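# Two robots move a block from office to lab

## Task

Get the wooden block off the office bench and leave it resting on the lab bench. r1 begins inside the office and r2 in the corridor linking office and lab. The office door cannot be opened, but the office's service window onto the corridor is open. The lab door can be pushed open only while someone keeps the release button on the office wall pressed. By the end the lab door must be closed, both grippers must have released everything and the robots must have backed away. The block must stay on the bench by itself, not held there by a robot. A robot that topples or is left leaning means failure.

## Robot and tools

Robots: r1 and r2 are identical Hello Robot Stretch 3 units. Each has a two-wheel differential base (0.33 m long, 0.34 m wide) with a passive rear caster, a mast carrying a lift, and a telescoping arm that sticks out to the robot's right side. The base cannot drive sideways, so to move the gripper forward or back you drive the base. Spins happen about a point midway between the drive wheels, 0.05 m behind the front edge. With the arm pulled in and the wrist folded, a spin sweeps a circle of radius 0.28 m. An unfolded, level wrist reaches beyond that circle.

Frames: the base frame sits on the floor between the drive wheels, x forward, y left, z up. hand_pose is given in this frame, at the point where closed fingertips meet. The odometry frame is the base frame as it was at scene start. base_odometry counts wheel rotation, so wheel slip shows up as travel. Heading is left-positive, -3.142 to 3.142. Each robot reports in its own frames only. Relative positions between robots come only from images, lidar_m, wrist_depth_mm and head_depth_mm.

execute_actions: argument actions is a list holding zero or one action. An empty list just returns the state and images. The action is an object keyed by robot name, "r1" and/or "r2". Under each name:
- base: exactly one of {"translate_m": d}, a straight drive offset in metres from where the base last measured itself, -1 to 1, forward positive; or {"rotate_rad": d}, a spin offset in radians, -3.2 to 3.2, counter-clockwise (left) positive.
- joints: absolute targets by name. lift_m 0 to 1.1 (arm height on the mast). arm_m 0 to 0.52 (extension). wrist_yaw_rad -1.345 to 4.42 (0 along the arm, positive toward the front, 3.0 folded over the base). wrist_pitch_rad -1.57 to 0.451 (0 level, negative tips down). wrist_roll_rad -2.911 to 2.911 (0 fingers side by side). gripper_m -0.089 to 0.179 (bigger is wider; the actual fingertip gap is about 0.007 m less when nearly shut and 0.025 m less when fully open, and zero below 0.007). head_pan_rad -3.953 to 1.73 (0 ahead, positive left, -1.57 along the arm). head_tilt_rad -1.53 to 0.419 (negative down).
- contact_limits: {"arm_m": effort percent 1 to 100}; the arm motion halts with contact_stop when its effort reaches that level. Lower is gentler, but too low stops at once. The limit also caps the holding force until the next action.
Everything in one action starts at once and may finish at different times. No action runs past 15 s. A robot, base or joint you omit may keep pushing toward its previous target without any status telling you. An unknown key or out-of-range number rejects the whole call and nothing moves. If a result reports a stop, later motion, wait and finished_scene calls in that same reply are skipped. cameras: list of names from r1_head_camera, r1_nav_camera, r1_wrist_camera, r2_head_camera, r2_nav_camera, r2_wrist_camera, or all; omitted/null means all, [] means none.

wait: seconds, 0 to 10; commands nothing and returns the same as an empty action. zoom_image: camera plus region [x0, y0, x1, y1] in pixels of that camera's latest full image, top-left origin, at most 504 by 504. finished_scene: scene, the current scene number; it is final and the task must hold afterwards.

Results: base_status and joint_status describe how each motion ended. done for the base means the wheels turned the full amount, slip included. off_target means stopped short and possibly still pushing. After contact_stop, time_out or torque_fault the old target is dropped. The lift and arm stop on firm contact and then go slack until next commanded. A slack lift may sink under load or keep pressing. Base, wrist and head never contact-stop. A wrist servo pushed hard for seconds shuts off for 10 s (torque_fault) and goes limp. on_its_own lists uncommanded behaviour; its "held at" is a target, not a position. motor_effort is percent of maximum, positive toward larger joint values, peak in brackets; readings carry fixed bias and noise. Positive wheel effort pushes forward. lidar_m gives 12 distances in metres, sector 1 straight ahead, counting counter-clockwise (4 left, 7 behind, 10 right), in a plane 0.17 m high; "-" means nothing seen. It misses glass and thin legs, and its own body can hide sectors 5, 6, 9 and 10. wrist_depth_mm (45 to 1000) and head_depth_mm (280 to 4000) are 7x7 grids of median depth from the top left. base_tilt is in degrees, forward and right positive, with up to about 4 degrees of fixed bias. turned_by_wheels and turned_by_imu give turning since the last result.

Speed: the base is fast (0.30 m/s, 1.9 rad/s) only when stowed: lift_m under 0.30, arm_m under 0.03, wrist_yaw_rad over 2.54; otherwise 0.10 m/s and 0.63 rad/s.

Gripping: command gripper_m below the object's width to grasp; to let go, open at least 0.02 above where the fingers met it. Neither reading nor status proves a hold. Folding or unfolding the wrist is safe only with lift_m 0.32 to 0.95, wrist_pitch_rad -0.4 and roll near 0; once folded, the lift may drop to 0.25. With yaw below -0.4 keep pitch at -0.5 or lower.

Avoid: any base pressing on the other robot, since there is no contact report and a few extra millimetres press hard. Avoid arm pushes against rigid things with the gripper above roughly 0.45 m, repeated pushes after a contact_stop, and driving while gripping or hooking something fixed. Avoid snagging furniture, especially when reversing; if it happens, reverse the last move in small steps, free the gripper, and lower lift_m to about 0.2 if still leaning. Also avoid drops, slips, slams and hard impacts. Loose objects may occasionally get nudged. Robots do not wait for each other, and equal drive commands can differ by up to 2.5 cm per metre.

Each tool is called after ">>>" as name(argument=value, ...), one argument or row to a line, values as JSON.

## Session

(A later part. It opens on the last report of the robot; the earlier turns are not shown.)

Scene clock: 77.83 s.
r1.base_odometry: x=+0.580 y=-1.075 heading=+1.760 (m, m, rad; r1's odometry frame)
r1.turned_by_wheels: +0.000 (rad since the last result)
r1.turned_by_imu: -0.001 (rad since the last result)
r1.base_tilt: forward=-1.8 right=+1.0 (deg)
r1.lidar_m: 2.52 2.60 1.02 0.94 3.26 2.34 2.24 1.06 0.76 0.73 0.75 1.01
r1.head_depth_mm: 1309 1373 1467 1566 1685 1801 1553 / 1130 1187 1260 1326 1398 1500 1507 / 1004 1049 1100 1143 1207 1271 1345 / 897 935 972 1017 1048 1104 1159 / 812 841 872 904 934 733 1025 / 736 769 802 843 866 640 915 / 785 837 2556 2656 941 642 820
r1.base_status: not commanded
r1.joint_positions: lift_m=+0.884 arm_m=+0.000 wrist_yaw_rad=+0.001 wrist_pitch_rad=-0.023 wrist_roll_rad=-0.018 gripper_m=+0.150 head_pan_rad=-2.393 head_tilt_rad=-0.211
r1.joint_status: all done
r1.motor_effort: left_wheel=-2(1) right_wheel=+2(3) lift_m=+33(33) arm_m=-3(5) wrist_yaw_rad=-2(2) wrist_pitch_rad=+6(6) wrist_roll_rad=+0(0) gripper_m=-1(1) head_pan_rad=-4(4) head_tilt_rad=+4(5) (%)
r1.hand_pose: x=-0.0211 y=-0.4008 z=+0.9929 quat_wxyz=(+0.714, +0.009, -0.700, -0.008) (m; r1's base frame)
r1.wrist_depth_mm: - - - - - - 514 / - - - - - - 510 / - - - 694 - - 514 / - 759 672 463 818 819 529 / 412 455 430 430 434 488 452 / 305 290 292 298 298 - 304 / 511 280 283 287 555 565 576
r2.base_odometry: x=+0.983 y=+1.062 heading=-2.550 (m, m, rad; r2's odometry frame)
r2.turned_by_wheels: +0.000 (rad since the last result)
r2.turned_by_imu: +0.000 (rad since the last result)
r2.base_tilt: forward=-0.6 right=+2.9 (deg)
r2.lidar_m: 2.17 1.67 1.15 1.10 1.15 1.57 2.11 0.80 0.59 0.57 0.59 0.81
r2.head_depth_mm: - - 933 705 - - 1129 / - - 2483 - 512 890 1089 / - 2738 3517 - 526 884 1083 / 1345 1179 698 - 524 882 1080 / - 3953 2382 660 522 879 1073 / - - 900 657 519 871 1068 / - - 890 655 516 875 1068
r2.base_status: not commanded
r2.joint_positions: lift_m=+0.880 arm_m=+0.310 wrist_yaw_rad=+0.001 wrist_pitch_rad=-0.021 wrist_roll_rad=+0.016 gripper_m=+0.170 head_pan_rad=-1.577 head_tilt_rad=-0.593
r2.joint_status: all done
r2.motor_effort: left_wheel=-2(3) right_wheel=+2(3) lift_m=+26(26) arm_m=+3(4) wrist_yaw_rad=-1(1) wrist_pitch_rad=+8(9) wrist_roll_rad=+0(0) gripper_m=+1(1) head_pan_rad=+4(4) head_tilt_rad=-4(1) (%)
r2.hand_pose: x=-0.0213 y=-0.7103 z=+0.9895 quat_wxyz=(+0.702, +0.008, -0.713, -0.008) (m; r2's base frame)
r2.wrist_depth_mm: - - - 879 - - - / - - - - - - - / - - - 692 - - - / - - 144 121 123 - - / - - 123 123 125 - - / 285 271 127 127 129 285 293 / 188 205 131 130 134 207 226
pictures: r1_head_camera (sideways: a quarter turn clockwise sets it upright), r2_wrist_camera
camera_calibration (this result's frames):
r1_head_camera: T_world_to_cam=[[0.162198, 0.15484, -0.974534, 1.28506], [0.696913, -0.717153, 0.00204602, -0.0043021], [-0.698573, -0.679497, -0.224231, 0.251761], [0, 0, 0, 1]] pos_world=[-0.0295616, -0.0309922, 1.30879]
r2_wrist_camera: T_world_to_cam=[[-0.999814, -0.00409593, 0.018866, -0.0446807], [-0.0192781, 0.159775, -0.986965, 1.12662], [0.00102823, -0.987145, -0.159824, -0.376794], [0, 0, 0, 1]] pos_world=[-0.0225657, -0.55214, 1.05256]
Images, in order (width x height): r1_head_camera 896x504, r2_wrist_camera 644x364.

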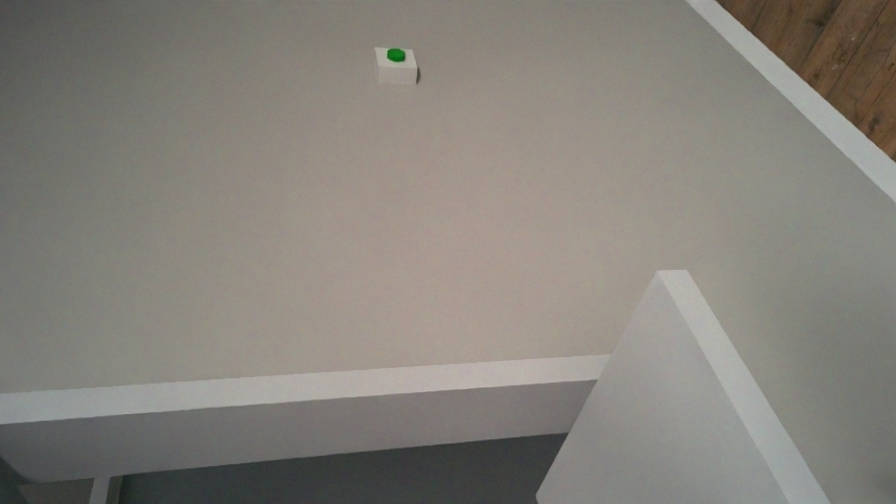

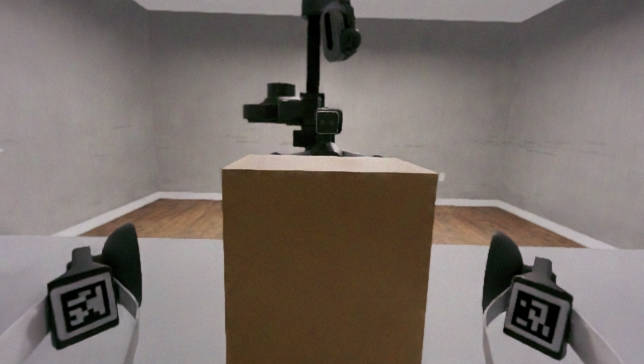

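>>> execute_actions(
  actions=[
    {"r1":{"base":{"translate_m":-0.12},"joints":{"gripper_m":0,"lift_m":1.0,"head_pan_rad":-1.57}},"r2":{"joints":{"gripper_m":0.04}}},
  ],
  cameras=[],
)

>>> execute_actions(
  actions=[
    {"r1":{"base":{"translate_m":-0.1}},"r2":{"joints":{"lift_m":0.93}}},
  ],
  cameras=[],
)

>>> execute_actions(
  actions=[
    {"r1":{"base":{"translate_m":-0.3}},"r2":{"base":{"translate_m":0.15},"joints":{"arm_m":0}}},
  ],
  cameras=[],
)

>>> execute_actions(
  actions=[
    {"r1":{"base":{"translate_m":-0.3}},"r2":{"base":{"translate_m":0.3},"joints":{"wrist_yaw_rad":1.6}}},
  ],
  cameras=[],
)

>>> execute_actions(
  actions=[
    {"r1":{"base":{"translate_m":-0.4},"joints":{"arm_m":0.12}},"r2":{"base":{"translate_m":0.7},"joints":{"wrist_yaw_rad":2.8,"lift_m":0.32,"head_pan_rad":0,"head_tilt_rad":-0.8}}},
  ],
  cameras=["r1_head_camera","r1_wrist_camera","r2_nav_camera"],
)

Scene clock: 80.40 s.
r1.base_odometry: x=+0.602 y=-1.193 heading=+1.760 (m, m, rad; r1's odometry frame)
r1.turned_by_wheels: +0.000 (rad since the last result)
r1.turned_by_imu: -0.001 (rad since the last result)
r1.base_tilt: forward=-1.8 right=+1.0 (deg)
r1.lidar_m: 2.59 2.72 1.08 0.92 3.09 2.21 2.12 1.07 0.76 0.73 0.76 1.02
r1.head_depth_mm: 2170 2344 2473 2568 910 654 - / 2188 2293 2403 2501 915 - - / 2176 2266 2378 2486 987 - - / 2197 2296 1488 2510 771 632 821 / 2197 2292 2404 1264 742 635 819 / 2215 2310 2381 2526 936 638 823 / 2214 2311 2417 2500 942 640 823
r1.base_status: done
r1.joint_positions: lift_m=+1.000 arm_m=+0.000 wrist_yaw_rad=+0.001 wrist_pitch_rad=-0.023 wrist_roll_rad=-0.018 gripper_m=+0.000 head_pan_rad=-1.577 head_tilt_rad=-0.211
r1.joint_status: all done
r1.motor_effort: left_wheel=-1(8) right_wheel=+3(4) lift_m=+51(53) arm_m=-3(3) wrist_yaw_rad=-2(1) wrist_pitch_rad=+6(6) wrist_roll_rad=+0(0) gripper_m=-2(83) head_pan_rad=+3(39) head_tilt_rad=+4(4) (%)
r1.hand_pose: x=-0.0211 y=-0.4009 z=+1.1085 quat_wxyz=(+0.714, +0.009, -0.700, -0.008) (m; r1's base frame)
r1.wrist_depth_mm: - - - - - 540 486 / - - - - - 541 503 / - - - - - 543 518 / - - 724 - - 539 537 / 783 760 480 890 808 545 543 / 524 539 487 - 554 534 563 / 405 404 394 414 417 418 586
r2.base_odometry: x=+0.983 y=+1.062 heading=-2.550 (m, m, rad; r2's odometry frame)
r2.turned_by_wheels: +0.000 (rad since the last result)
r2.turned_by_imu: +0.000 (rad since the last result)
r2.base_tilt: forward=-0.6 right=+2.8 (deg)
r2.lidar_m: 2.17 1.67 1.15 1.10 1.15 1.57 2.12 0.80 0.59 0.57 0.59 0.81
r2.head_depth_mm: - - 931 706 - - 1129 / - - 2501 - 512 886 1089 / - 2743 3512 - 527 885 1088 / - 2725 697 - 524 880 1079 / 1086 2349 1226 661 522 879 1074 / - - 897 659 520 872 1069 / - - 892 655 517 869 1058
r2.base_status: not commanded
r2.joint_positions: lift_m=+0.880 arm_m=+0.310 wrist_yaw_rad=-0.002 wrist_pitch_rad=-0.021 wrist_roll_rad=+0.016 gripper_m=+0.041 head_pan_rad=-1.577 head_tilt_rad=-0.593
r2.joint_status: all done
r2.motor_effort: left_wheel=-3(4) right_wheel=+3(4) lift_m=+26(26) arm_m=+3(3) wrist_yaw_rad=+1(1) wrist_pitch_rad=+9(9) wrist_roll_rad=+0(0) gripper_m=-17(93) head_pan_rad=+4(4) head_tilt_rad=-2(2) (%)
r2.hand_pose: x=-0.0218 y=-0.7103 z=+0.9895 quat_wxyz=(+0.702, +0.007, -0.713, -0.008) (m; r2's base frame)
r2.wrist_depth_mm: - - - - - - - / - - 701 - - - - / - - - - - - - / - - 123 122 161 - - / - - 125 125 127 - - / 268 277 128 129 129 287 296 / 204 203 132 133 194 217 221
pictures: none
No camera images: the call's "cameras" was empty. Leave "cameras" out to get every camera's image.

Scene clock: 82.37 s.
r1.base_odometry: x=+0.621 y=-1.292 heading=+1.760 (m, m, rad; r1's odometry frame)
r1.turned_by_wheels: +0.000 (rad since the last result)
r1.turned_by_imu: -0.001 (rad since the last result)
r1.base_tilt: forward=-1.8 right=+1.0 (deg)
r1.lidar_m: 2.50 2.83 1.13 0.92 2.94 2.11 2.02 1.07 0.77 0.73 0.76 1.02
r1.head_depth_mm: 2181 2316 776 783 785 656 - / 2180 2309 2411 2531 917 - - / 2181 2264 2384 2478 983 - - / 2187 2292 2387 2478 925 632 821 / 2201 2315 1458 1541 819 635 825 / 2214 2288 2404 1414 712 637 828 / 2218 2343 2424 2547 941 638 833
r1.base_status: done
r1.joint_positions: lift_m=+1.000 arm_m=+0.000 wrist_yaw_rad=+0.001 wrist_pitch_rad=-0.023 wrist_roll_rad=-0.018 gripper_m=+0.000 head_pan_rad=-1.577 head_tilt_rad=-0.211
r1.joint_status: not commanded
r1.motor_effort: left_wheel=-2(9) right_wheel=+2(3) lift_m=+51(50) arm_m=-3(3) wrist_yaw_rad=-2(2) wrist_pitch_rad=+6(6) wrist_roll_rad=+0(0) gripper_m=-3(1) head_pan_rad=+2(3) head_tilt_rad=+5(4) (%)
r1.hand_pose: x=-0.0211 y=-0.4009 z=+1.1085 quat_wxyz=(+0.714, +0.009, -0.700, -0.008) (m; r1's base frame)
r1.wrist_depth_mm: - - - - - 483 489 / - - - - - 489 503 / - - - - - 504 526 / - 708 - - - 526 535 / 767 467 755 900 676 538 552 / 526 507 579 - 547 553 566 / 407 405 394 411 414 568 578
r2.base_odometry: x=+0.983 y=+1.062 heading=-2.550 (m, m, rad; r2's odometry frame)
r2.turned_by_wheels: +0.000 (rad since the last result)
r2.turned_by_imu: +0.000 (rad since the last result)
r2.base_tilt: forward=-0.9 right=+3.0 (deg)
r2.lidar_m: 2.17 1.67 1.15 1.11 1.15 1.57 2.12 0.80 0.59 0.57 0.59 0.81
r2.head_depth_mm: - - 3397 - 515 915 1092 / - - - 645 529 887 1085 / - 2610 - 643 526 882 1083 / - 2448 - 630 524 881 1076 / - 3930 899 662 521 878 1074 / 1083 3886 898 658 519 872 1068 / - - 888 655 516 868 1064
r2.base_status: not commanded
r2.joint_positions: lift_m=+0.930 arm_m=+0.310 wrist_yaw_rad=-0.002 wrist_pitch_rad=-0.045 wrist_roll_rad=+0.016 gripper_m=+0.041 head_pan_rad=-1.577 head_tilt_rad=-0.593
r2.joint_status: all done
r2.motor_effort: left_wheel=-3(3) right_wheel=+3(3) lift_m=+51(51) arm_m=+3(3) wrist_yaw_rad=+0(1) wrist_pitch_rad=+18(19) wrist_roll_rad=+0(0) gripper_m=-17(16) head_pan_rad=+4(4) head_tilt_rad=-3(3) (%)
r2.hand_pose: x=-0.0218 y=-0.7096 z=+1.0326 quat_wxyz=(+0.701, +0.016, -0.712, -0.017) (m; r2's base frame)
r2.wrist_depth_mm: - - 915 - - - - / - - 664 - - - - / - - - - - - - / - - 123 123 176 - - / - - 125 126 127 - - / 342 354 127 128 130 367 375 / 265 259 132 132 252 277 286
pictures: none
No camera images: the call's "cameras" was empty. Leave "cameras" out to get every camera's image.

Scene clock: 86.33 s.
r1.base_odometry: x=+0.677 y=-1.586 heading=+1.760 (m, m, rad; r1's odometry frame)
r1.turned_by_wheels: +0.000 (rad since the last result)
r1.turned_by_imu: -0.001 (rad since the last result)
r1.base_tilt: forward=-1.8 right=+1.0 (deg)
r1.lidar_m: 2.55 1.33 0.96 1.13 2.50 1.80 1.72 1.09 0.78 0.74 0.77 1.03
r1.head_depth_mm: 621 647 675 708 744 775 - / 622 650 678 711 745 - - / 622 650 680 712 743 - - / 620 647 676 716 752 782 834 / 2223 2300 2397 2532 932 634 836 / 2204 2310 1461 1251 934 637 836 / 2222 2311 2392 2504 943 639 841
r1.base_status: done
r1.joint_positions: lift_m=+1.000 arm_m=+0.000 wrist_yaw_rad=+0.001 wrist_pitch_rad=-0.023 wrist_roll_rad=-0.018 gripper_m=+0.000 head_pan_rad=-1.577 head_tilt_rad=-0.211
r1.joint_status: not commanded
r1.motor_effort: left_wheel=-2(9) right_wheel=+3(3) lift_m=+51(50) arm_m=-3(3) wrist_yaw_rad=-1(2) wrist_pitch_rad=+6(6) wrist_roll_rad=+0(0) gripper_m=-3(3) head_pan_rad=+3(3) head_tilt_rad=+4(4) (%)
r1.hand_pose: x=-0.0211 y=-0.4009 z=+1.1085 quat_wxyz=(+0.714, +0.009, -0.700, -0.008) (m; r1's base frame)
r1.wrist_depth_mm: - - - 475 477 490 494 / - - - 478 493 502 510 / - - - 496 513 510 524 / - 848 - 511 527 534 540 / 764 797 740 521 536 544 555 / 530 535 581 - 554 564 572 / 405 407 549 568 573 580 589
r2.base_odometry: x=+0.858 y=+0.978 heading=-2.550 (m, m, rad; r2's odometry frame)
r2.turned_by_wheels: +0.000 (rad since the last result)
r2.turned_by_imu: -0.001 (rad since the last result)
r2.base_tilt: forward=-0.7 right=+2.9 (deg)
r2.lidar_m: 2.02 1.68 1.14 1.10 1.15 1.57 2.13 0.81 0.59 0.57 0.59 0.81
r2.head_depth_mm: - - 932 677 548 - - / - 2529 923 675 537 - - / - 2762 918 414 - - - / - 2730 911 408 - - - / - - 903 661 508 877 1074 / - - 898 658 520 873 1065 / 1145 - 2895 654 517 871 1065
r2.base_status: done
r2.joint_positions: lift_m=+0.930 arm_m=+0.002 wrist_yaw_rad=+0.000 wrist_pitch_rad=-0.046 wrist_roll_rad=+0.016 gripper_m=+0.041 head_pan_rad=-1.577 head_tilt_rad=-0.593
r2.joint_status: all done
joint sent to its limit — the command would take r2.arm_m past its lower limit, so that joint was sent only as far as its limit.
r2.motor_effort: left_wheel=-3(4) right_wheel=+2(9) lift_m=+51(51) arm_m=-3(5) wrist_yaw_rad=-2(0) wrist_pitch_rad=+18(18) wrist_roll_rad=+0(0) gripper_m=-17(17) head_pan_rad=+4(3) head_tilt_rad=-2(2) (%)
r2.hand_pose: x=-0.0215 y=-0.4018 z=+1.0324 quat_wxyz=(+0.701, +0.016, -0.712, -0.017) (m; r2's base frame)
r2.wrist_depth_mm: 335 - - - - - - / 335 - - - - - - / 335 - - - - - - / 340 - 123 123 177 - - / 340 456 125 126 127 546 564 / 334 358 128 129 129 374 378 / 263 263 132 132 253 280 288
pictures: none
No camera images: the call's "cameras" was empty. Leave "cameras" out to get every camera's image.

Scene clock: 90.30 s.
r1.base_odometry: x=+0.734 y=-1.881 heading=+1.760 (m, m, rad; r1's odometry frame)
r1.turned_by_wheels: +0.000 (rad since the last result)
r1.turned_by_imu: -0.001 (rad since the last result)
r1.base_tilt: forward=-1.8 right=+1.0 (deg)
r1.lidar_m: 2.57 1.54 1.09 2.20 2.08 1.48 1.42 1.09 0.79 0.75 0.77 1.04
r1.head_depth_mm: 629 653 683 717 752 788 - / 629 655 685 718 752 - - / 629 658 690 720 749 - - / 633 659 690 719 758 799 844 / 634 660 691 724 761 800 840 / 638 664 694 724 766 802 846 / 636 666 692 729 761 805 850
r1.base_status: done
r1.joint_positions: lift_m=+1.000 arm_m=+0.000 wrist_yaw_rad=+0.001 wrist_pitch_rad=-0.023 wrist_roll_rad=-0.018 gripper_m=+0.000 head_pan_rad=-1.577 head_tilt_rad=-0.211
r1.joint_status: not commanded
r1.motor_effort: left_wheel=-3(9) right_wheel=+2(2) lift_m=+51(51) arm_m=-3(3) wrist_yaw_rad=-2(1) wrist_pitch_rad=+6(6) wrist_roll_rad=+0(0) gripper_m=-2(1) head_pan_rad=+3(3) head_tilt_rad=+5(5) (%)
r1.hand_pose: x=-0.0211 y=-0.4009 z=+1.1085 quat_wxyz=(+0.714, +0.009, -0.700, -0.008) (m; r1's base frame)
r1.wrist_depth_mm: 454 467 472 484 485 497 504 / 466 480 490 492 503 504 518 / 479 493 496 504 511 522 534 / 493 513 511 521 530 544 512 / 508 511 524 525 546 557 572 / 522 531 542 - 563 570 585 / 538 553 571 569 575 604 602
r2.base_odometry: x=+0.609 y=+0.811 heading=-2.551 (m, m, rad; r2's odometry frame)
r2.turned_by_wheels: +0.000 (rad since the last result)
r2.turned_by_imu: -0.001 (rad since the last result)
r2.base_tilt: forward=-0.9 right=+2.9 (deg)
r2.lidar_m: 1.72 1.55 1.23 1.10 1.15 1.57 2.14 0.81 0.59 0.57 0.59 0.81
r2.head_depth_mm: - 2854 934 675 549 - - / - 2812 924 674 545 - - / - 2455 916 670 526 - - / 455 503 562 637 746 - - / 460 508 568 644 744 877 1010 / 459 507 567 644 743 874 - / 458 506 566 641 741 832 -
r2.base_status: done
r2.joint_positions: lift_m=+0.930 arm_m=+0.002 wrist_yaw_rad=+1.598 wrist_pitch_rad=-0.046 wrist_roll_rad=+0.016 gripper_m=+0.041 head_pan_rad=-1.577 head_tilt_rad=-0.593
r2.joint_status: all done
r2.motor_effort: left_wheel=-3(4) right_wheel=+1(8) lift_m=+51(51) arm_m=-2(3) wrist_yaw_rad=+1(2) wrist_pitch_rad=+18(18) wrist_roll_rad=+0(0) gripper_m=-16(16) head_pan_rad=+3(3) head_tilt_rad=-4(4) (%)
r2.hand_pose: x=+0.2334 y=-0.1400 z=+1.0324 quat_wxyz=(+0.501, +0.522, -0.485, +0.491) (m; r2's base frame)
r2.wrist_depth_mm: - - - - - 766 510 / - - - - - 747 511 / - - - - - 751 511 / - - 123 123 176 754 505 / - - 125 126 127 742 503 / - - 128 129 129 697 499 / - - 131 132 - 678 494
pictures: none
No camera images: the call's "cameras" was empty. Leave "cameras" out to get every camera's image.

Scene clock: 98.47 s.
r1.base_odometry: x=+0.809 y=-2.274 heading=+1.760 (m, m, rad; r1's odometry frame)
r1.turned_by_wheels: +0.000 (rad since the last result)
r1.turned_by_imu: -0.002 (rad since the last result)
r1.base_tilt: forward=-1.8 right=+1.0 (deg)
r1.lidar_m: 2.68 1.35 1.41 3.53 1.49 1.07 1.02 1.05 0.80 0.76 0.78 1.05
r1.head_depth_mm: 638 666 695 728 - - - / 638 666 697 725 - - - / 640 668 700 722 - - - / 643 670 698 735 769 808 850 / 642 673 700 736 772 814 856 / 644 672 701 736 776 812 855 / 647 675 705 736 777 812 861
r1.base_status: done
r1.joint_positions: lift_m=+1.000 arm_m=+0.120 wrist_yaw_rad=+0.001 wrist_pitch_rad=-0.023 wrist_roll_rad=-0.018 gripper_m=+0.000 head_pan_rad=-1.577 head_tilt_rad=-0.211
r1.joint_status: all done
r1.motor_effort: left_wheel=-2(7) right_wheel=+1(3) lift_m=+50(51) arm_m=+2(4) wrist_yaw_rad=-2(1) wrist_pitch_rad=+6(6) wrist_roll_rad=+0(0) gripper_m=-2(3) head_pan_rad=+3(3) head_tilt_rad=+5(5) (%)
r1.hand_pose: x=-0.0211 y=-0.5203 z=+1.1085 quat_wxyz=(+0.714, +0.009, -0.700, -0.008) (m; r1's base frame)
r1.wrist_depth_mm: 360 367 367 378 381 388 394 / 368 377 381 385 393 404 404 / 376 389 392 391 405 413 422 / 386 397 401 368 414 427 429 / 399 402 411 395 428 437 446 / 408 418 422 - 438 449 455 / 427 429 444 447 453 459 475
r2.base_odometry: x=+0.028 y=+0.421 heading=-2.551 (m, m, rad; r2's odometry frame)
r2.turned_by_wheels: +0.000 (rad since the last result)
r2.turned_by_imu: -0.001 (rad since the last result)
r2.base_tilt: forward=-0.7 right=+2.7 (deg)
r2.lidar_m: 1.02 1.06 1.17 1.18 1.23 1.57 2.24 0.80 0.59 0.57 0.59 0.81
r2.head_depth_mm: 894 1024 1195 1427 1473 1331 1172 / 893 1023 1188 1430 1525 1330 1169 / 891 1017 1187 1421 1533 1324 1163 / 889 1017 1188 1424 1521 1315 1162 / 885 1014 1184 1424 1512 1312 1155 / 884 1010 1177 1413 1508 1307 1153 / 887 1008 1182 1407 1498 1299 1150
r2.base_status: done
r2.joint_positions: lift_m=+0.320 arm_m=+0.002 wrist_yaw_rad=+2.798 wrist_pitch_rad=-0.047 wrist_roll_rad=+0.016 gripper_m=+0.041 head_pan_rad=-0.007 head_tilt_rad=-0.790
r2.joint_status: all done
r2.motor_effort: left_wheel=-3(3) right_wheel=+1(8) lift_m=+29(48) arm_m=-3(3) wrist_yaw_rad=+1(1) wrist_pitch_rad=+18(19) wrist_roll_rad=+0(0) gripper_m=-16(16) head_pan_rad=+3(39) head_tilt_rad=-4(15) (%)
r2.hand_pose: x=+0.0645 y=+0.0931 z=+0.4229 quat_wxyz=(+0.137, +0.705, -0.105, +0.688) (m; r2's base frame)
r2.wrist_depth_mm: - - - - - - 829 / - - - - - - 822 / - - - - - - 869 / - - 123 124 176 - 869 / - - 125 125 127 - 844 / - 937 128 129 129 - 845 / - 684 132 132 662 716 738
pictures: r1_head_camera (sideways: a quarter turn clockwise sets it upright), r1_wrist_camera, r2_nav_camera (sideways: a quarter turn counterclockwise sets it upright)
camera_calibration (this result's frames):
r1_head_camera: T_world_to_cam=[[-0.00162951, 0.224201, -0.974541, 1.28607], [0.999867, 0.0161573, 0.00204527, -0.00614915], [0.0162046, -0.974409, -0.224198, 0.247359], [0, 0, 0, 1]] pos_world=[0.00423566, -0.0472099, 1.30879]
r1_wrist_camera: T_world_to_cam=[[-0.998409, 0.0215256, 0.0521167, -0.0718697], [-0.0481976, 0.153925, -0.986906, 1.2128], [-0.0292658, -0.987848, -0.152642, -0.182909], [0, 0, 0, 1]] pos_world=[-0.0186542, -0.365819, 1.17274]
r2_nav_camera: T_world_to_cam=[[0.705175, -0.021133, 0.708719, -0.879922], [0.00805145, -0.999253, -0.0378075, 0.0971858], [0.708988, 0.0323671, -0.704477, 0.864465], [0, 0, 0, 1]] pos_world=[0.00682141, 0.0505375, 1.23629]
Images, in order (width x height): r1_head_camera 896x504, r1_wrist_camera 644x364, r2_nav_camera 672x504.

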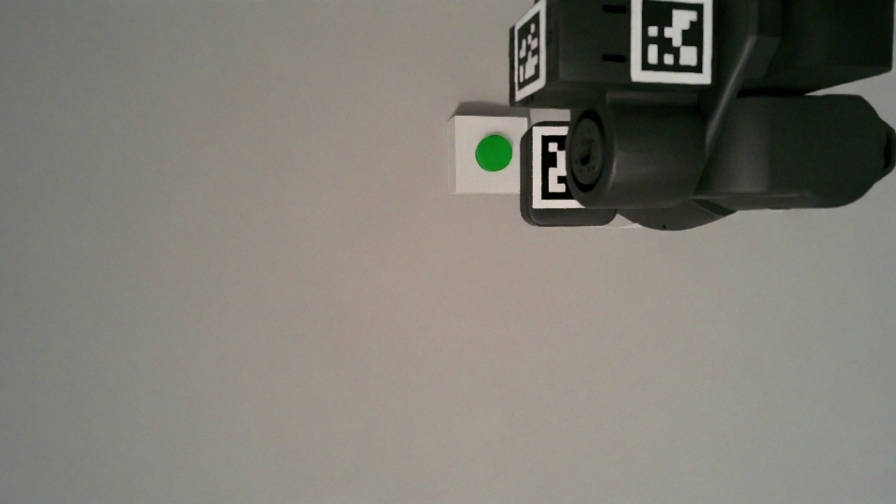

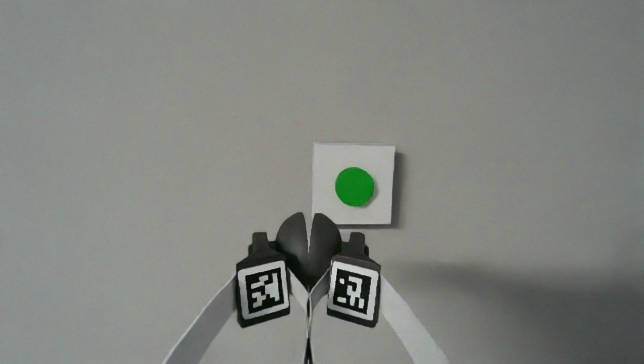

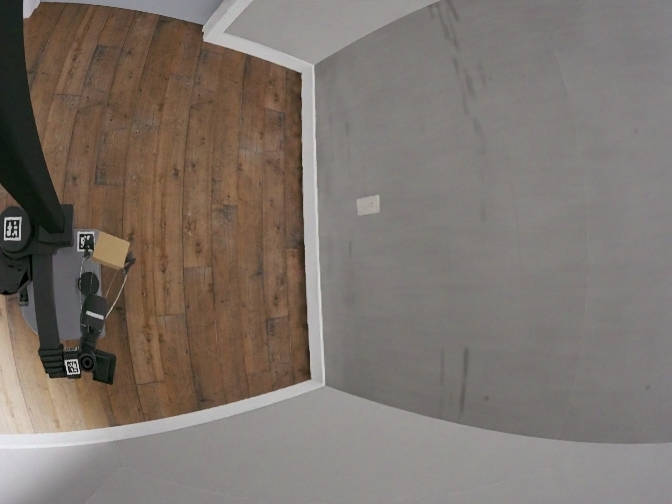

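>>> execute_actions(
  actions=[
    {"r1":{"base":{"translate_m":-0.045},"joints":{"arm_m":0.25,"lift_m":1.005}},"r2":{"base":{"rotate_rad":1.57},"joints":{"wrist_yaw_rad":3.05,"lift_m":0.28}}},
  ],
  cameras=["r1_wrist_camera","r2_nav_camera"],
)

>>> execute_actions(
  actions=[
    {"r1":{"joints":{"arm_m":0.33},"contact_limits":{"arm_m":12}},"r2":{"base":{"translate_m":1}}},
  ],
  cameras=["r1_wrist_camera","r2_nav_camera"],
)

Scene clock: 101.17 s.
r1.base_odometry: x=+0.817 y=-2.318 heading=+1.760 (m, m, rad; r1's odometry frame)
r1.turned_by_wheels: +0.000 (rad since the last result)
r1.turned_by_imu: -0.001 (rad since the last result)
r1.base_tilt: forward=-1.8 right=+1.0 (deg)
r1.lidar_m: 2.69 1.38 1.47 3.54 1.42 1.02 0.98 1.00 0.80 0.76 0.79 1.05
r1.head_depth_mm: 638 667 697 720 771 806 847 / 641 666 697 721 - 806 849 / 640 669 699 723 - 815 854 / 642 671 700 733 773 810 853 / 642 673 703 734 773 817 859 / 647 672 705 735 776 815 862 / 648 674 708 741 776 820 856
r1.base_status: done
r1.joint_positions: lift_m=+1.005 arm_m=+0.250 wrist_yaw_rad=+0.001 wrist_pitch_rad=-0.023 wrist_roll_rad=-0.018 gripper_m=+0.000 head_pan_rad=-1.577 head_tilt_rad=-0.211
r1.joint_status: all done
r1.motor_effort: left_wheel=-1(8) right_wheel=+1(5) lift_m=+50(52) arm_m=+2(4) wrist_yaw_rad=-1(1) wrist_pitch_rad=+6(6) wrist_roll_rad=+0(0) gripper_m=-2(3) head_pan_rad=+3(3) head_tilt_rad=+4(4) (%)
r1.hand_pose: x=-0.0211 y=-0.6503 z=+1.1135 quat_wxyz=(+0.714, +0.009, -0.700, -0.008) (m; r1's base frame)
r1.wrist_depth_mm: 242 245 249 252 257 260 265 / 246 252 253 259 265 268 274 / 253 258 261 265 271 275 280 / 260 265 268 236 280 283 290 / 268 272 276 229 288 296 298 / 276 282 283 - 296 299 308 / 285 289 297 300 308 312 315
r2.base_odometry: x=+0.028 y=+0.421 heading=-0.981 (m, m, rad; r2's odometry frame)
r2.turned_by_wheels: +1.570 (rad since the last result)
r2.turned_by_imu: +1.576 (rad since the last result)
r2.base_tilt: forward=-0.9 right=+2.7 (deg)
r2.lidar_m: 1.18 1.21 1.56 2.23 0.81 0.59 0.57 0.59 0.81 1.02 1.06 1.16
r2.head_depth_mm: 1028 1146 1288 1564 1532 1331 1171 / 1044 1202 1363 1597 1531 1325 1171 / 1044 1194 1399 1669 1524 1326 1165 / 1041 1188 1387 1660 1519 1313 1164 / 1039 1184 1390 1658 1506 1311 1155 / 1036 1184 1378 1648 1498 1301 1152 / 1033 1183 1375 1627 1497 1298 1147
r2.base_status: done
r2.joint_positions: lift_m=+0.280 arm_m=+0.002 wrist_yaw_rad=+2.981 wrist_pitch_rad=-0.039 wrist_roll_rad=+0.021 gripper_m=+0.041 head_pan_rad=-0.007 head_tilt_rad=-0.790
r2.joint_status: wrist_yaw_rad off_target (ended at +2.981, target +3.050); the others done
r2.on_its_own: wrist_yaw_rad is held at +2.989, not at your +3.050, by its stall guard, which is not easing now
r2.motor_effort: left_wheel=-3(12) right_wheel=+2(13) lift_m=+27(27) arm_m=-4(3) wrist_yaw_rad=+6(36) wrist_pitch_rad=+15(18) wrist_roll_rad=-2(2) gripper_m=-17(21) head_pan_rad=+4(4) head_tilt_rad=-4(4) (%)
r2.hand_pose: x=+0.0194 y=+0.1049 z=+0.3850 quat_wxyz=(+0.070, +0.713, -0.043, +0.696) (m; r2's base frame)
r2.wrist_depth_mm: - - - - - - - / - - - - - - - / 823 - - - - - - / 858 - 123 123 174 - - / 838 - 125 126 127 - - / 788 - 127 129 129 888 916 / 643 - 132 132 133 677 681
pictures: r1_wrist_camera, r2_nav_camera (sideways: a quarter turn counterclockwise sets it upright)
camera_calibration (this result's frames):
r1_wrist_camera: T_world_to_cam=[[-0.998409, 0.0215367, 0.0521165, -0.0693274], [-0.048196, 0.153916, -0.986908, 1.23775], [-0.0292763, -0.987849, -0.152633, -0.31058], [0, 0, 0, 1]] pos_world=[-0.0186553, -0.495822, 1.17775]
r2_nav_camera: T_world_to_cam=[[0.705538, -0.0209727, 0.708361, -0.879459], [0.00826287, -0.999251, -0.0378151, 0.0971944], [0.708624, 0.0325331, -0.704836, 0.864934], [0, 0, 0, 1]] pos_world=[0.00677654, 0.0505379, 1.23629]
Images, in order (width x height): r1_wrist_camera 644x364, r2_nav_camera 672x504.

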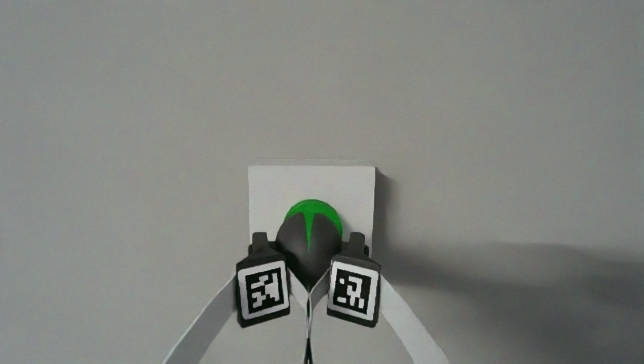

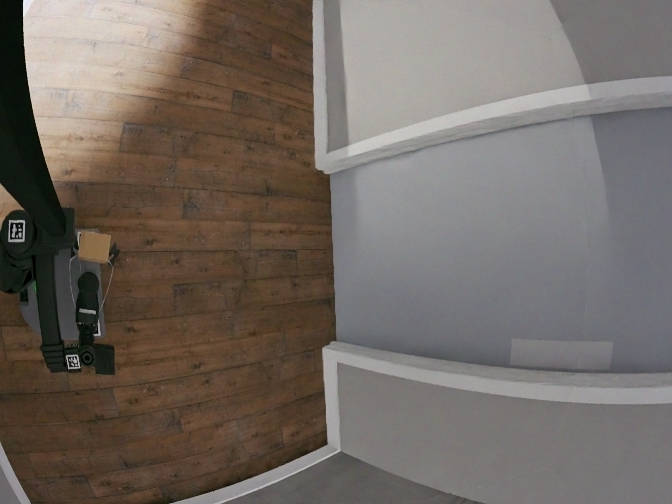

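Scene clock: 106.27 s.
r1.base_odometry: x=+0.817 y=-2.318 heading=+1.760 (m, m, rad; r1's odometry frame)
r1.turned_by_wheels: +0.000 (rad since the last result)
r1.turned_by_imu: -0.004 (rad since the last result)
r1.base_tilt: forward=-1.8 right=+1.0 (deg)
r1.lidar_m: 2.66 1.39 1.47 3.54 1.43 1.02 0.98 1.01 0.80 0.76 0.79 1.06
r1.head_depth_mm: 639 667 698 717 771 805 847 / 640 669 698 721 - 809 848 / 641 669 701 724 - 811 853 / 645 669 701 734 773 811 855 / 645 671 702 737 772 810 857 / 645 675 704 736 776 814 858 / 648 674 704 738 774 817 860
r1.base_status: not commanded
r1.joint_positions: lift_m=+1.005 arm_m=+0.297 wrist_yaw_rad=+0.008 wrist_pitch_rad=-0.024 wrist_roll_rad=-0.018 gripper_m=+0.000 head_pan_rad=-1.577 head_tilt_rad=-0.210
r1.joint_status: arm_m contact_stop (moved +0.048 of +0.080)
r1.on_its_own: arm_m is slack since a contact_stop, until your next command for it (your +0.330 is given up)
r1.motor_effort: left_wheel=+2(7) right_wheel=-2(6) lift_m=+48(50) arm_m=+0(15) wrist_yaw_rad=-7(8) wrist_pitch_rad=+6(9) wrist_roll_rad=+0(0) gripper_m=-3(3) head_pan_rad=+3(4) head_tilt_rad=+4(4) (%)
r1.contact_limits: arm_m 12 (drawing in: default 21, maximum 35; extending or still: default 28, maximum 46)
r1.hand_pose: x=-0.0193 y=-0.6979 z=+1.1131 quat_wxyz=(+0.714, +0.012, -0.700, -0.006) (m; r1's base frame)
r1.wrist_depth_mm: 199 202 203 208 212 214 218 / 205 206 209 214 217 220 224 / 209 213 216 219 222 227 230 / 216 219 220 188 228 233 237 / 222 225 226 189 236 241 243 / 230 231 233 - 244 248 251 / 234 239 246 245 253 256 259
r2.base_odometry: x=+0.584 y=-0.410 heading=-0.981 (m, m, rad; r2's odometry frame)
r2.turned_by_wheels: +0.000 (rad since the last result)
r2.turned_by_imu: -0.002 (rad since the last result)
r2.base_tilt: forward=-0.9 right=+3.0 (deg)
r2.lidar_m: 0.18 0.19 0.26 0.53 2.24 1.63 1.57 1.45 1.05 0.41 0.26 0.19
r2.head_depth_mm: - - - - - 333 505 / - - - - - 331 499 / - - - - - 329 495 / - - - - - 327 489 / - - - - - 325 486 / - - - - - 323 481 / - - - - - 321 477
r2.base_status: done
r2.joint_positions: lift_m=+0.280 arm_m=+0.002 wrist_yaw_rad=+2.981 wrist_pitch_rad=-0.041 wrist_roll_rad=+0.021 gripper_m=+0.041 head_pan_rad=-0.007 head_tilt_rad=-0.791
r2.joint_status: not commanded
r2.on_its_own: wrist_yaw_rad is held at +2.989, not at your +3.050, by its stall guard, which is not easing now
r2.motor_effort: left_wheel=-3(9) right_wheel=+2(11) lift_m=+29(28) arm_m=-3(3) wrist_yaw_rad=+5(5) wrist_pitch_rad=+16(16) wrist_roll_rad=-1(1) gripper_m=-18(18) head_pan_rad=+4(4) head_tilt_rad=-3(3) (%)
r2.hand_pose: x=+0.0194 y=+0.1049 z=+0.3845 quat_wxyz=(+0.071, +0.713, -0.043, +0.696) (m; r2's base frame)
r2.wrist_depth_mm: - - - 531 395 250 183 / - - - 568 398 252 184 / - - - 574 402 252 184 / - - 122 123 174 251 184 / - - 125 126 127 252 184 / 838 - 128 128 129 241 185 / 649 - 131 131 133 241 186
pictures: r1_wrist_camera, r2_nav_camera (sideways: a quarter turn counterclockwise sets it upright)
camera_calibration (this result's frames):
r1_wrist_camera: T_world_to_cam=[[-0.998535, 0.014437, 0.0521531, -0.0714905], [-0.0492887, 0.155197, -0.986653, 1.2454], [-0.0223384, -0.987778, -0.154258, -0.355565], [0, 0, 0, 1]] pos_world=[-0.0179446, -0.543469, 1.17765]
r2_nav_camera: T_world_to_cam=[[0.70589, -0.0209729, 0.708011, -0.879005], [0.00824735, -0.99925, -0.0378227, 0.0972043], [0.708274, 0.0325378, -0.705188, 0.865393], [0, 0, 0, 1]] pos_world=[0.00674381, 0.0505381, 1.23629]
Images, in order (width x height): r1_wrist_camera 644x364, r2_nav_camera 672x504.

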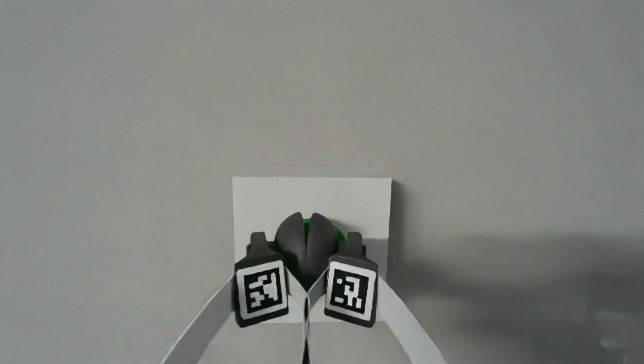

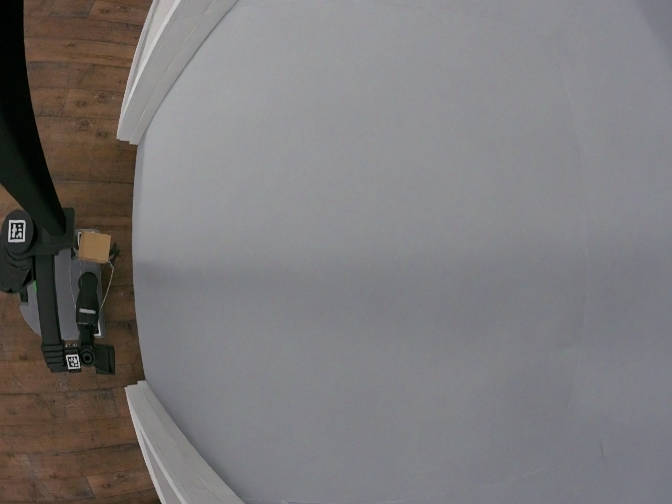

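Slow mode through arm 0.04, which also shifts the block from the mast.

>>> execute_actions(
  actions=[
    {"r1":{"joints":{"arm_m":0.302}},"r2":{"base":{"translate_m":0.07},"joints":{"arm_m":0.05,"wrist_yaw_rad":3.0}}},
  ],
  cameras=[],
)

>>> execute_actions(
  actions=[
    {"r2":{"base":{"translate_m":0.1}}},
  ],
  cameras=["r2_nav_camera"],
)

Scene clock: 108.10 s.
r1.base_odometry: x=+0.817 y=-2.318 heading=+1.760 (m, m, rad; r1's odometry frame)
r1.turned_by_wheels: +0.000 (rad since the last result)
r1.turned_by_imu: +0.000 (rad since the last result)
r1.base_tilt: forward=-1.8 right=+0.9 (deg)
r1.lidar_m: 2.66 1.38 1.47 3.55 1.43 1.02 0.98 1.00 0.80 0.76 0.79 1.05
r1.head_depth_mm: 642 668 701 722 772 803 851 / 642 671 700 724 - 809 851 / 642 672 701 725 - 809 855 / 644 673 704 736 774 810 855 / 646 675 705 735 772 817 858 / 647 676 707 742 774 813 860 / 651 676 707 741 778 819 865
r1.base_status: not commanded
r1.joint_positions: lift_m=+1.005 arm_m=+0.301 wrist_yaw_rad=+0.008 wrist_pitch_rad=-0.028 wrist_roll_rad=-0.018 gripper_m=+0.000 head_pan_rad=-1.577 head_tilt_rad=-0.210
r1.joint_status: all done
r1.motor_effort: left_wheel=+0(2) right_wheel=+0(3) lift_m=+48(48) arm_m=+14(14) wrist_yaw_rad=-7(7) wrist_pitch_rad=+8(8) wrist_roll_rad=+0(0) gripper_m=-3(4) head_pan_rad=+3(3) head_tilt_rad=+4(4) (%)
r1.hand_pose: x=-0.0193 y=-0.7010 z=+1.1122 quat_wxyz=(+0.714, +0.013, -0.700, -0.007) (m; r1's base frame)
r1.wrist_depth_mm: 199 201 203 206 211 212 215 / 204 206 210 213 216 218 222 / 210 211 214 218 222 224 229 / 215 219 217 187 226 231 235 / 221 223 224 187 235 239 243 / 227 230 233 - 245 247 252 / 233 237 243 246 247 254 258
r2.base_odometry: x=+0.623 y=-0.468 heading=-0.981 (m, m, rad; r2's odometry frame)
r2.turned_by_wheels: +0.000 (rad since the last result)
r2.turned_by_imu: +0.000 (rad since the last result)
r2.base_tilt: forward=-0.8 right=+3.0 (deg)
r2.lidar_m: - 0.15 0.16 0.43 2.34 1.70 1.64 1.45 1.06 0.39 0.16 0.15
r2.head_depth_mm: - - - - - - 297 / - - - - - - - / - - - - - - - / - - - - - - - / - - - - - - - / - - - - - - - / - - - - - - -
r2.base_status: done
r2.joint_positions: lift_m=+0.280 arm_m=+0.050 wrist_yaw_rad=+3.000 wrist_pitch_rad=-0.045 wrist_roll_rad=+0.021 gripper_m=+0.041 head_pan_rad=-0.007 head_tilt_rad=-0.791
r2.joint_status: all done
r2.motor_effort: left_wheel=-3(9) right_wheel=+2(11) lift_m=+28(29) arm_m=+3(4) wrist_yaw_rad=-2(13) wrist_pitch_rad=+18(18) wrist_roll_rad=-2(1) gripper_m=-16(18) head_pan_rad=+4(4) head_tilt_rad=-3(3) (%)
r2.hand_pose: x=+0.0146 y=+0.0577 z=+0.3833 quat_wxyz=(+0.066, +0.713, -0.034, +0.697) (m; r2's base frame)
r2.wrist_depth_mm: - - - 555 266 164 119 / - - - 572 268 164 118 / - - - 591 265 164 119 / - - 122 124 179 164 119 / - - 125 126 127 165 119 / 833 833 128 128 130 156 120 / 647 646 131 132 211 153 120
pictures: none
No camera images: the call's "cameras" was empty. Leave "cameras" out to get every camera's image.

Scene clock: 110.53 s.
r1.base_odometry: x=+0.817 y=-2.318 heading=+1.760 (m, m, rad; r1's odometry frame)
r1.turned_by_wheels: +0.000 (rad since the last result)
r1.turned_by_imu: -0.001 (rad since the last result)
r1.base_tilt: forward=-1.8 right=+0.9 (deg)
r1.lidar_m: 2.66 1.39 1.47 3.55 1.43 1.02 0.98 1.01 0.80 0.76 0.79 1.05
r1.head_depth_mm: 641 669 699 722 771 806 848 / 644 671 699 723 - 807 849 / 645 671 701 724 - 809 854 / 645 671 702 735 773 813 860 / 649 673 704 735 774 817 858 / 649 679 703 739 775 815 859 / 649 677 708 742 775 822 861
r1.base_status: not commanded
r1.joint_positions: lift_m=+1.005 arm_m=+0.301 wrist_yaw_rad=+0.008 wrist_pitch_rad=-0.028 wrist_roll_rad=-0.018 gripper_m=+0.000 head_pan_rad=-1.577 head_tilt_rad=-0.210
r1.joint_status: not commanded
r1.motor_effort: left_wheel=-1(0) right_wheel=-1(1) lift_m=+48(48) arm_m=+14(15) wrist_yaw_rad=-7(7) wrist_pitch_rad=+7(7) wrist_roll_rad=+0(0) gripper_m=-3(5) head_pan_rad=+3(2) head_tilt_rad=+4(4) (%)
r1.hand_pose: x=-0.0193 y=-0.7010 z=+1.1122 quat_wxyz=(+0.714, +0.013, -0.700, -0.007) (m; r1's base frame)
r1.wrist_depth_mm: 198 199 203 206 210 212 216 / 204 206 209 213 215 219 222 / 209 211 216 217 223 224 230 / 215 219 218 187 227 231 235 / 219 225 225 187 234 238 242 / 229 231 234 - 242 246 251 / 233 238 243 245 250 255 259
r2.base_odometry: x=+0.679 y=-0.551 heading=-0.981 (m, m, rad; r2's odometry frame)
r2.turned_by_wheels: +0.000 (rad since the last result)
r2.turned_by_imu: +0.006 (rad since the last result)
r2.base_tilt: forward=-0.8 right=+2.9 (deg)
r2.lidar_m: - - 0.15 0.22 2.46 1.80 1.74 1.44 1.05 0.38 0.15 -
r2.head_depth_mm: - - - - - - - / - - - - - - - / - - - - - - - / - - - - - - - / - - - - - - - / - - - - - - - / - - - - - - -
r2.base_status: done
r2.joint_positions: lift_m=+0.280 arm_m=+0.050 wrist_yaw_rad=+3.012 wrist_pitch_rad=-0.049 wrist_roll_rad=+0.020 gripper_m=+0.041 head_pan_rad=-0.006 head_tilt_rad=-0.793
r2.joint_status: not commanded
r2.motor_effort: left_wheel=+0(30) right_wheel=+2(33) lift_m=+29(29) arm_m=+2(3) wrist_yaw_rad=-10(60) wrist_pitch_rad=+19(20) wrist_roll_rad=-1(2) gripper_m=-18(24) head_pan_rad=+3(4) head_tilt_rad=-2(3) (%)
r2.hand_pose: x=+0.0115 y=+0.0578 z=+0.3823 quat_wxyz=(+0.063, +0.713, -0.029, +0.698) (m; r2's base frame)
r2.wrist_depth_mm: - - 548 363 193 130 99 / - - 573 377 193 132 99 / - - 577 377 195 132 100 / - - 122 123 163 133 100 / - - 125 126 128 133 101 / 835 833 128 128 129 134 102 / 653 617 131 132 167 129 102
pictures: r2_nav_camera (sideways: a quarter turn counterclockwise sets it upright)
camera_calibration (this result's frames):
r2_nav_camera: T_world_to_cam=[[0.70776, -0.0201435, 0.706166, -0.876611], [0.00933743, -0.999239, -0.037862, 0.0972487], [0.706391, 0.033391, -0.707034, 0.867805], [0, 0, 0, 1]] pos_world=[0.00651242, 0.0505399, 1.23628]
Images, in order (width x height): r2_nav_camera 672x504.

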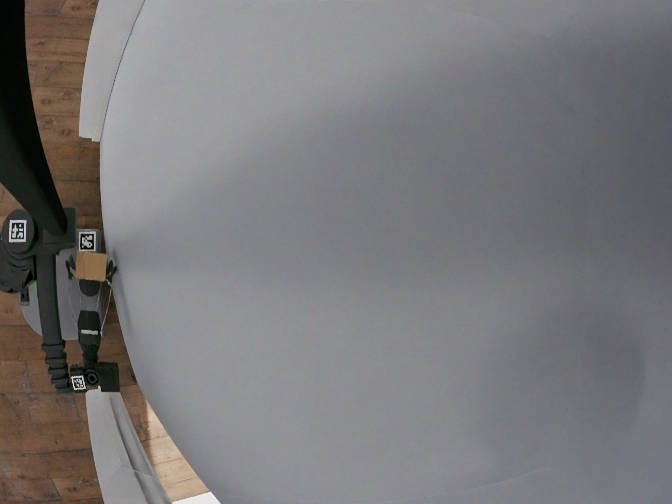

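>>> execute_actions(
  actions=[
    {"r2":{"base":{"translate_m":0.6},"joints":{"wrist_yaw_rad":3.08,"head_pan_rad":-0.4,"head_tilt_rad":-0.6}}},
  ],
  cameras=["r2_nav_camera"],
)

Scene clock: 117.83 s.
r1.base_odometry: x=+0.817 y=-2.318 heading=+1.760 (m, m, rad; r1's odometry frame)
r1.turned_by_wheels: +0.000 (rad since the last result)
r1.turned_by_imu: -0.002 (rad since the last result)
r1.base_tilt: forward=-1.8 right=+0.9 (deg)
r1.lidar_m: 2.66 1.38 1.47 3.55 1.43 1.02 0.97 1.01 0.80 0.76 0.79 1.05
r1.head_depth_mm: 640 668 699 721 771 806 848 / 644 671 699 722 - 813 851 / 644 674 700 723 - 809 856 / 645 673 704 735 772 811 854 / 648 674 704 735 776 816 856 / 648 677 708 738 778 814 858 / 651 676 706 739 779 816 862
r1.base_status: not commanded
r1.joint_positions: lift_m=+1.005 arm_m=+0.301 wrist_yaw_rad=+0.008 wrist_pitch_rad=-0.028 wrist_roll_rad=-0.018 gripper_m=+0.000 head_pan_rad=-1.577 head_tilt_rad=-0.210
r1.joint_status: not commanded
r1.motor_effort: left_wheel=+0(0) right_wheel=+0(1) lift_m=+48(48) arm_m=+14(14) wrist_yaw_rad=-6(7) wrist_pitch_rad=+7(7) wrist_roll_rad=+0(0) gripper_m=-4(2) head_pan_rad=+2(3) head_tilt_rad=+4(4) (%)
r1.hand_pose: x=-0.0193 y=-0.7010 z=+1.1122 quat_wxyz=(+0.714, +0.013, -0.700, -0.007) (m; r1's base frame)
r1.wrist_depth_mm: 199 201 203 205 209 212 216 / 203 206 210 211 215 218 221 / 209 210 215 218 220 225 229 / 214 216 220 186 228 232 236 / 221 223 225 188 234 237 242 / 229 230 231 - 243 245 250 / 235 236 243 246 247 254 260
r2.base_odometry: x=+1.013 y=-1.050 heading=-0.981 (m, m, rad; r2's odometry frame)
r2.turned_by_wheels: +0.000 (rad since the last result)
r2.turned_by_imu: +0.020 (rad since the last result)
r2.base_tilt: forward=-0.8 right=+2.8 (deg)
r2.lidar_m: 0.26 0.18 0.17 0.18 0.24 0.59 2.34 0.68 0.80 1.03 1.07 1.49
r2.head_depth_mm: 1390 1465 1546 1646 1692 1482 1259 / 1593 1697 1807 1951 1788 1478 1254 / 1852 2022 2186 2174 1774 1467 1249 / 1850 2047 2325 2252 1772 1467 1247 / 1775 1976 2193 2218 1764 1457 1241 / 1712 1902 2104 2210 1756 1454 1236 / 1653 1814 2023 2131 1743 1446 1236
r2.base_status: done
r2.joint_positions: lift_m=+0.280 arm_m=+0.050 wrist_yaw_rad=+3.081 wrist_pitch_rad=-0.049 wrist_roll_rad=+0.020 gripper_m=+0.041 head_pan_rad=-0.393 head_tilt_rad=-0.604
r2.joint_status: all done
r2.motor_effort: left_wheel=+7(76) right_wheel=+2(16) lift_m=+30(30) arm_m=+1(2) wrist_yaw_rad=+0(11) wrist_pitch_rad=+19(19) wrist_roll_rad=-1(1) gripper_m=-16(18) head_pan_rad=-3(27) head_tilt_rad=+2(12) (%)
r2.hand_pose: x=-0.0058 y=+0.0595 z=+0.3824 quat_wxyz=(+0.039, +0.714, -0.004, +0.699) (m; r2's base frame)
r2.wrist_depth_mm: - - - 266 241 218 199 / - - - 272 246 223 203 / 434 369 - 282 251 226 206 / 456 382 124 123 244 231 211 / 471 400 125 126 127 238 217 / 493 431 128 129 129 241 220 / 522 433 131 131 268 246 226
pictures: r2_nav_camera (sideways: a quarter turn counterclockwise sets it upright)
camera_calibration (this result's frames):
r2_nav_camera: T_world_to_cam=[[0.513164, -0.23033, 0.826807, -1.03268], [-0.362649, -0.931292, -0.0343564, 0.0949629], [0.777912, -0.282211, -0.561435, 0.677973], [0, 0, 0, 1]] pos_world=[0.0369673, 0.0419127, 1.23772]
Images, in order (width x height): r2_nav_camera 672x504.

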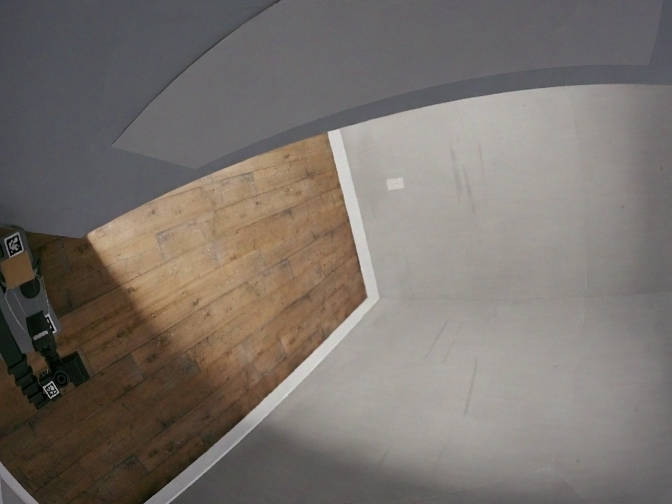

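>>> execute_actions(
  actions=[
    {"r2":{"base":{"translate_m":0.8},"joints":{"head_pan_rad":1.5,"head_tilt_rad":-0.5}}},
  ],
  cameras=["r2_nav_camera"],
)

Scene clock: 127.17 s.
r1.base_odometry: x=+0.817 y=-2.318 heading=+1.760 (m, m, rad; r1's odometry frame)
r1.turned_by_wheels: +0.000 (rad since the last result)
r1.turned_by_imu: -0.002 (rad since the last result)
r1.base_tilt: forward=-1.8 right=+0.9 (deg)
r1.lidar_m: 2.65 1.38 1.47 3.54 1.43 1.02 0.98 1.00 0.80 0.76 0.79 1.05
r1.head_depth_mm: 642 669 696 723 771 808 847 / 642 672 697 722 - 808 850 / 643 671 702 725 - 808 854 / 647 674 703 736 773 809 854 / 646 674 705 738 774 814 857 / 646 675 706 737 777 819 861 / 650 678 710 743 776 817 863
r1.base_status: not commanded
r1.joint_positions: lift_m=+1.005 arm_m=+0.301 wrist_yaw_rad=+0.008 wrist_pitch_rad=-0.028 wrist_roll_rad=-0.018 gripper_m=+0.000 head_pan_rad=-1.577 head_tilt_rad=-0.210
r1.joint_status: not commanded
r1.motor_effort: left_wheel=+0(0) right_wheel=+0(1) lift_m=+48(48) arm_m=+14(14) wrist_yaw_rad=-6(7) wrist_pitch_rad=+7(7) wrist_roll_rad=+0(0) gripper_m=-3(4) head_pan_rad=+3(3) head_tilt_rad=+4(4) (%)
r1.hand_pose: x=-0.0193 y=-0.7010 z=+1.1122 quat_wxyz=(+0.714, +0.013, -0.700, -0.007) (m; r1's base frame)
r1.wrist_depth_mm: 199 201 203 207 209 213 216 / 204 206 209 212 216 219 222 / 208 212 213 217 221 224 227 / 214 217 218 187 227 230 236 / 222 224 225 187 234 240 242 / 227 232 231 - 242 246 252 / 235 238 245 245 252 255 258
r2.base_odometry: x=+1.458 y=-1.714 heading=-0.981 (m, m, rad; r2's odometry frame)
r2.turned_by_wheels: +0.000 (rad since the last result)
r2.turned_by_imu: -0.002 (rad since the last result)
r2.base_tilt: forward=-0.7 right=+2.8 (deg)
r2.lidar_m: 1.17 1.22 1.03 0.99 1.04 1.39 1.35 1.40 1.08 1.04 1.09 1.21
r2.head_depth_mm: 2847 2882 1648 1212 1989 1513 1335 / 3308 3574 1631 1204 1990 1509 1324 / 3287 3627 1610 1195 1967 1505 1320 / 3263 3576 1603 1188 1987 1539 1317 / 3202 3534 1580 1178 1960 1485 1312 / 3225 3499 1578 1165 1957 1482 1309 / 3210 3467 1554 1113 1929 1485 1299
r2.base_status: done
r2.joint_positions: lift_m=+0.280 arm_m=+0.050 wrist_yaw_rad=+3.081 wrist_pitch_rad=-0.049 wrist_roll_rad=+0.020 gripper_m=+0.041 head_pan_rad=+1.493 head_tilt_rad=-0.506
r2.joint_status: all done
r2.motor_effort: left_wheel=-1(16) right_wheel=+0(7) lift_m=+30(30) arm_m=+1(2) wrist_yaw_rad=-2(1) wrist_pitch_rad=+19(19) wrist_roll_rad=-1(1) gripper_m=-17(17) head_pan_rad=+4(39) head_tilt_rad=+4(10) (%)
r2.hand_pose: x=-0.0058 y=+0.0595 z=+0.3824 quat_wxyz=(+0.039, +0.714, -0.004, +0.699) (m; r2's base frame)
r2.wrist_depth_mm: - - - - - - - / - - - - - - - / - - - - - - - / - - 123 124 - - - / - - 125 126 127 - - / 825 882 128 128 128 894 893 / 645 623 131 132 605 668 684
pictures: r2_nav_camera (sideways: a quarter turn counterclockwise sets it upright)
camera_calibration (this result's frames):
r2_nav_camera: T_world_to_cam=[[0.0532953, 0.476327, 0.877652, -1.09617], [0.998101, -0.0526017, -0.032061, 0.0836781], [0.0308945, 0.877693, -0.478226, 0.574266], [0, 0, 0, 1]] pos_world=[-0.0428401, 0.0225086, 1.23937]
Images, in order (width x height): r2_nav_camera 672x504.

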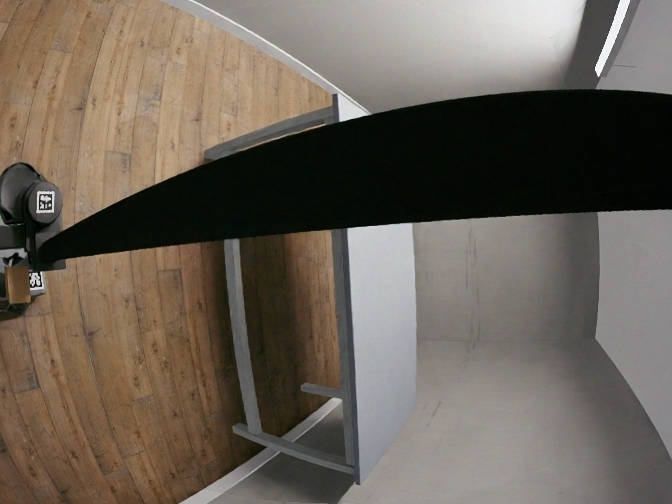

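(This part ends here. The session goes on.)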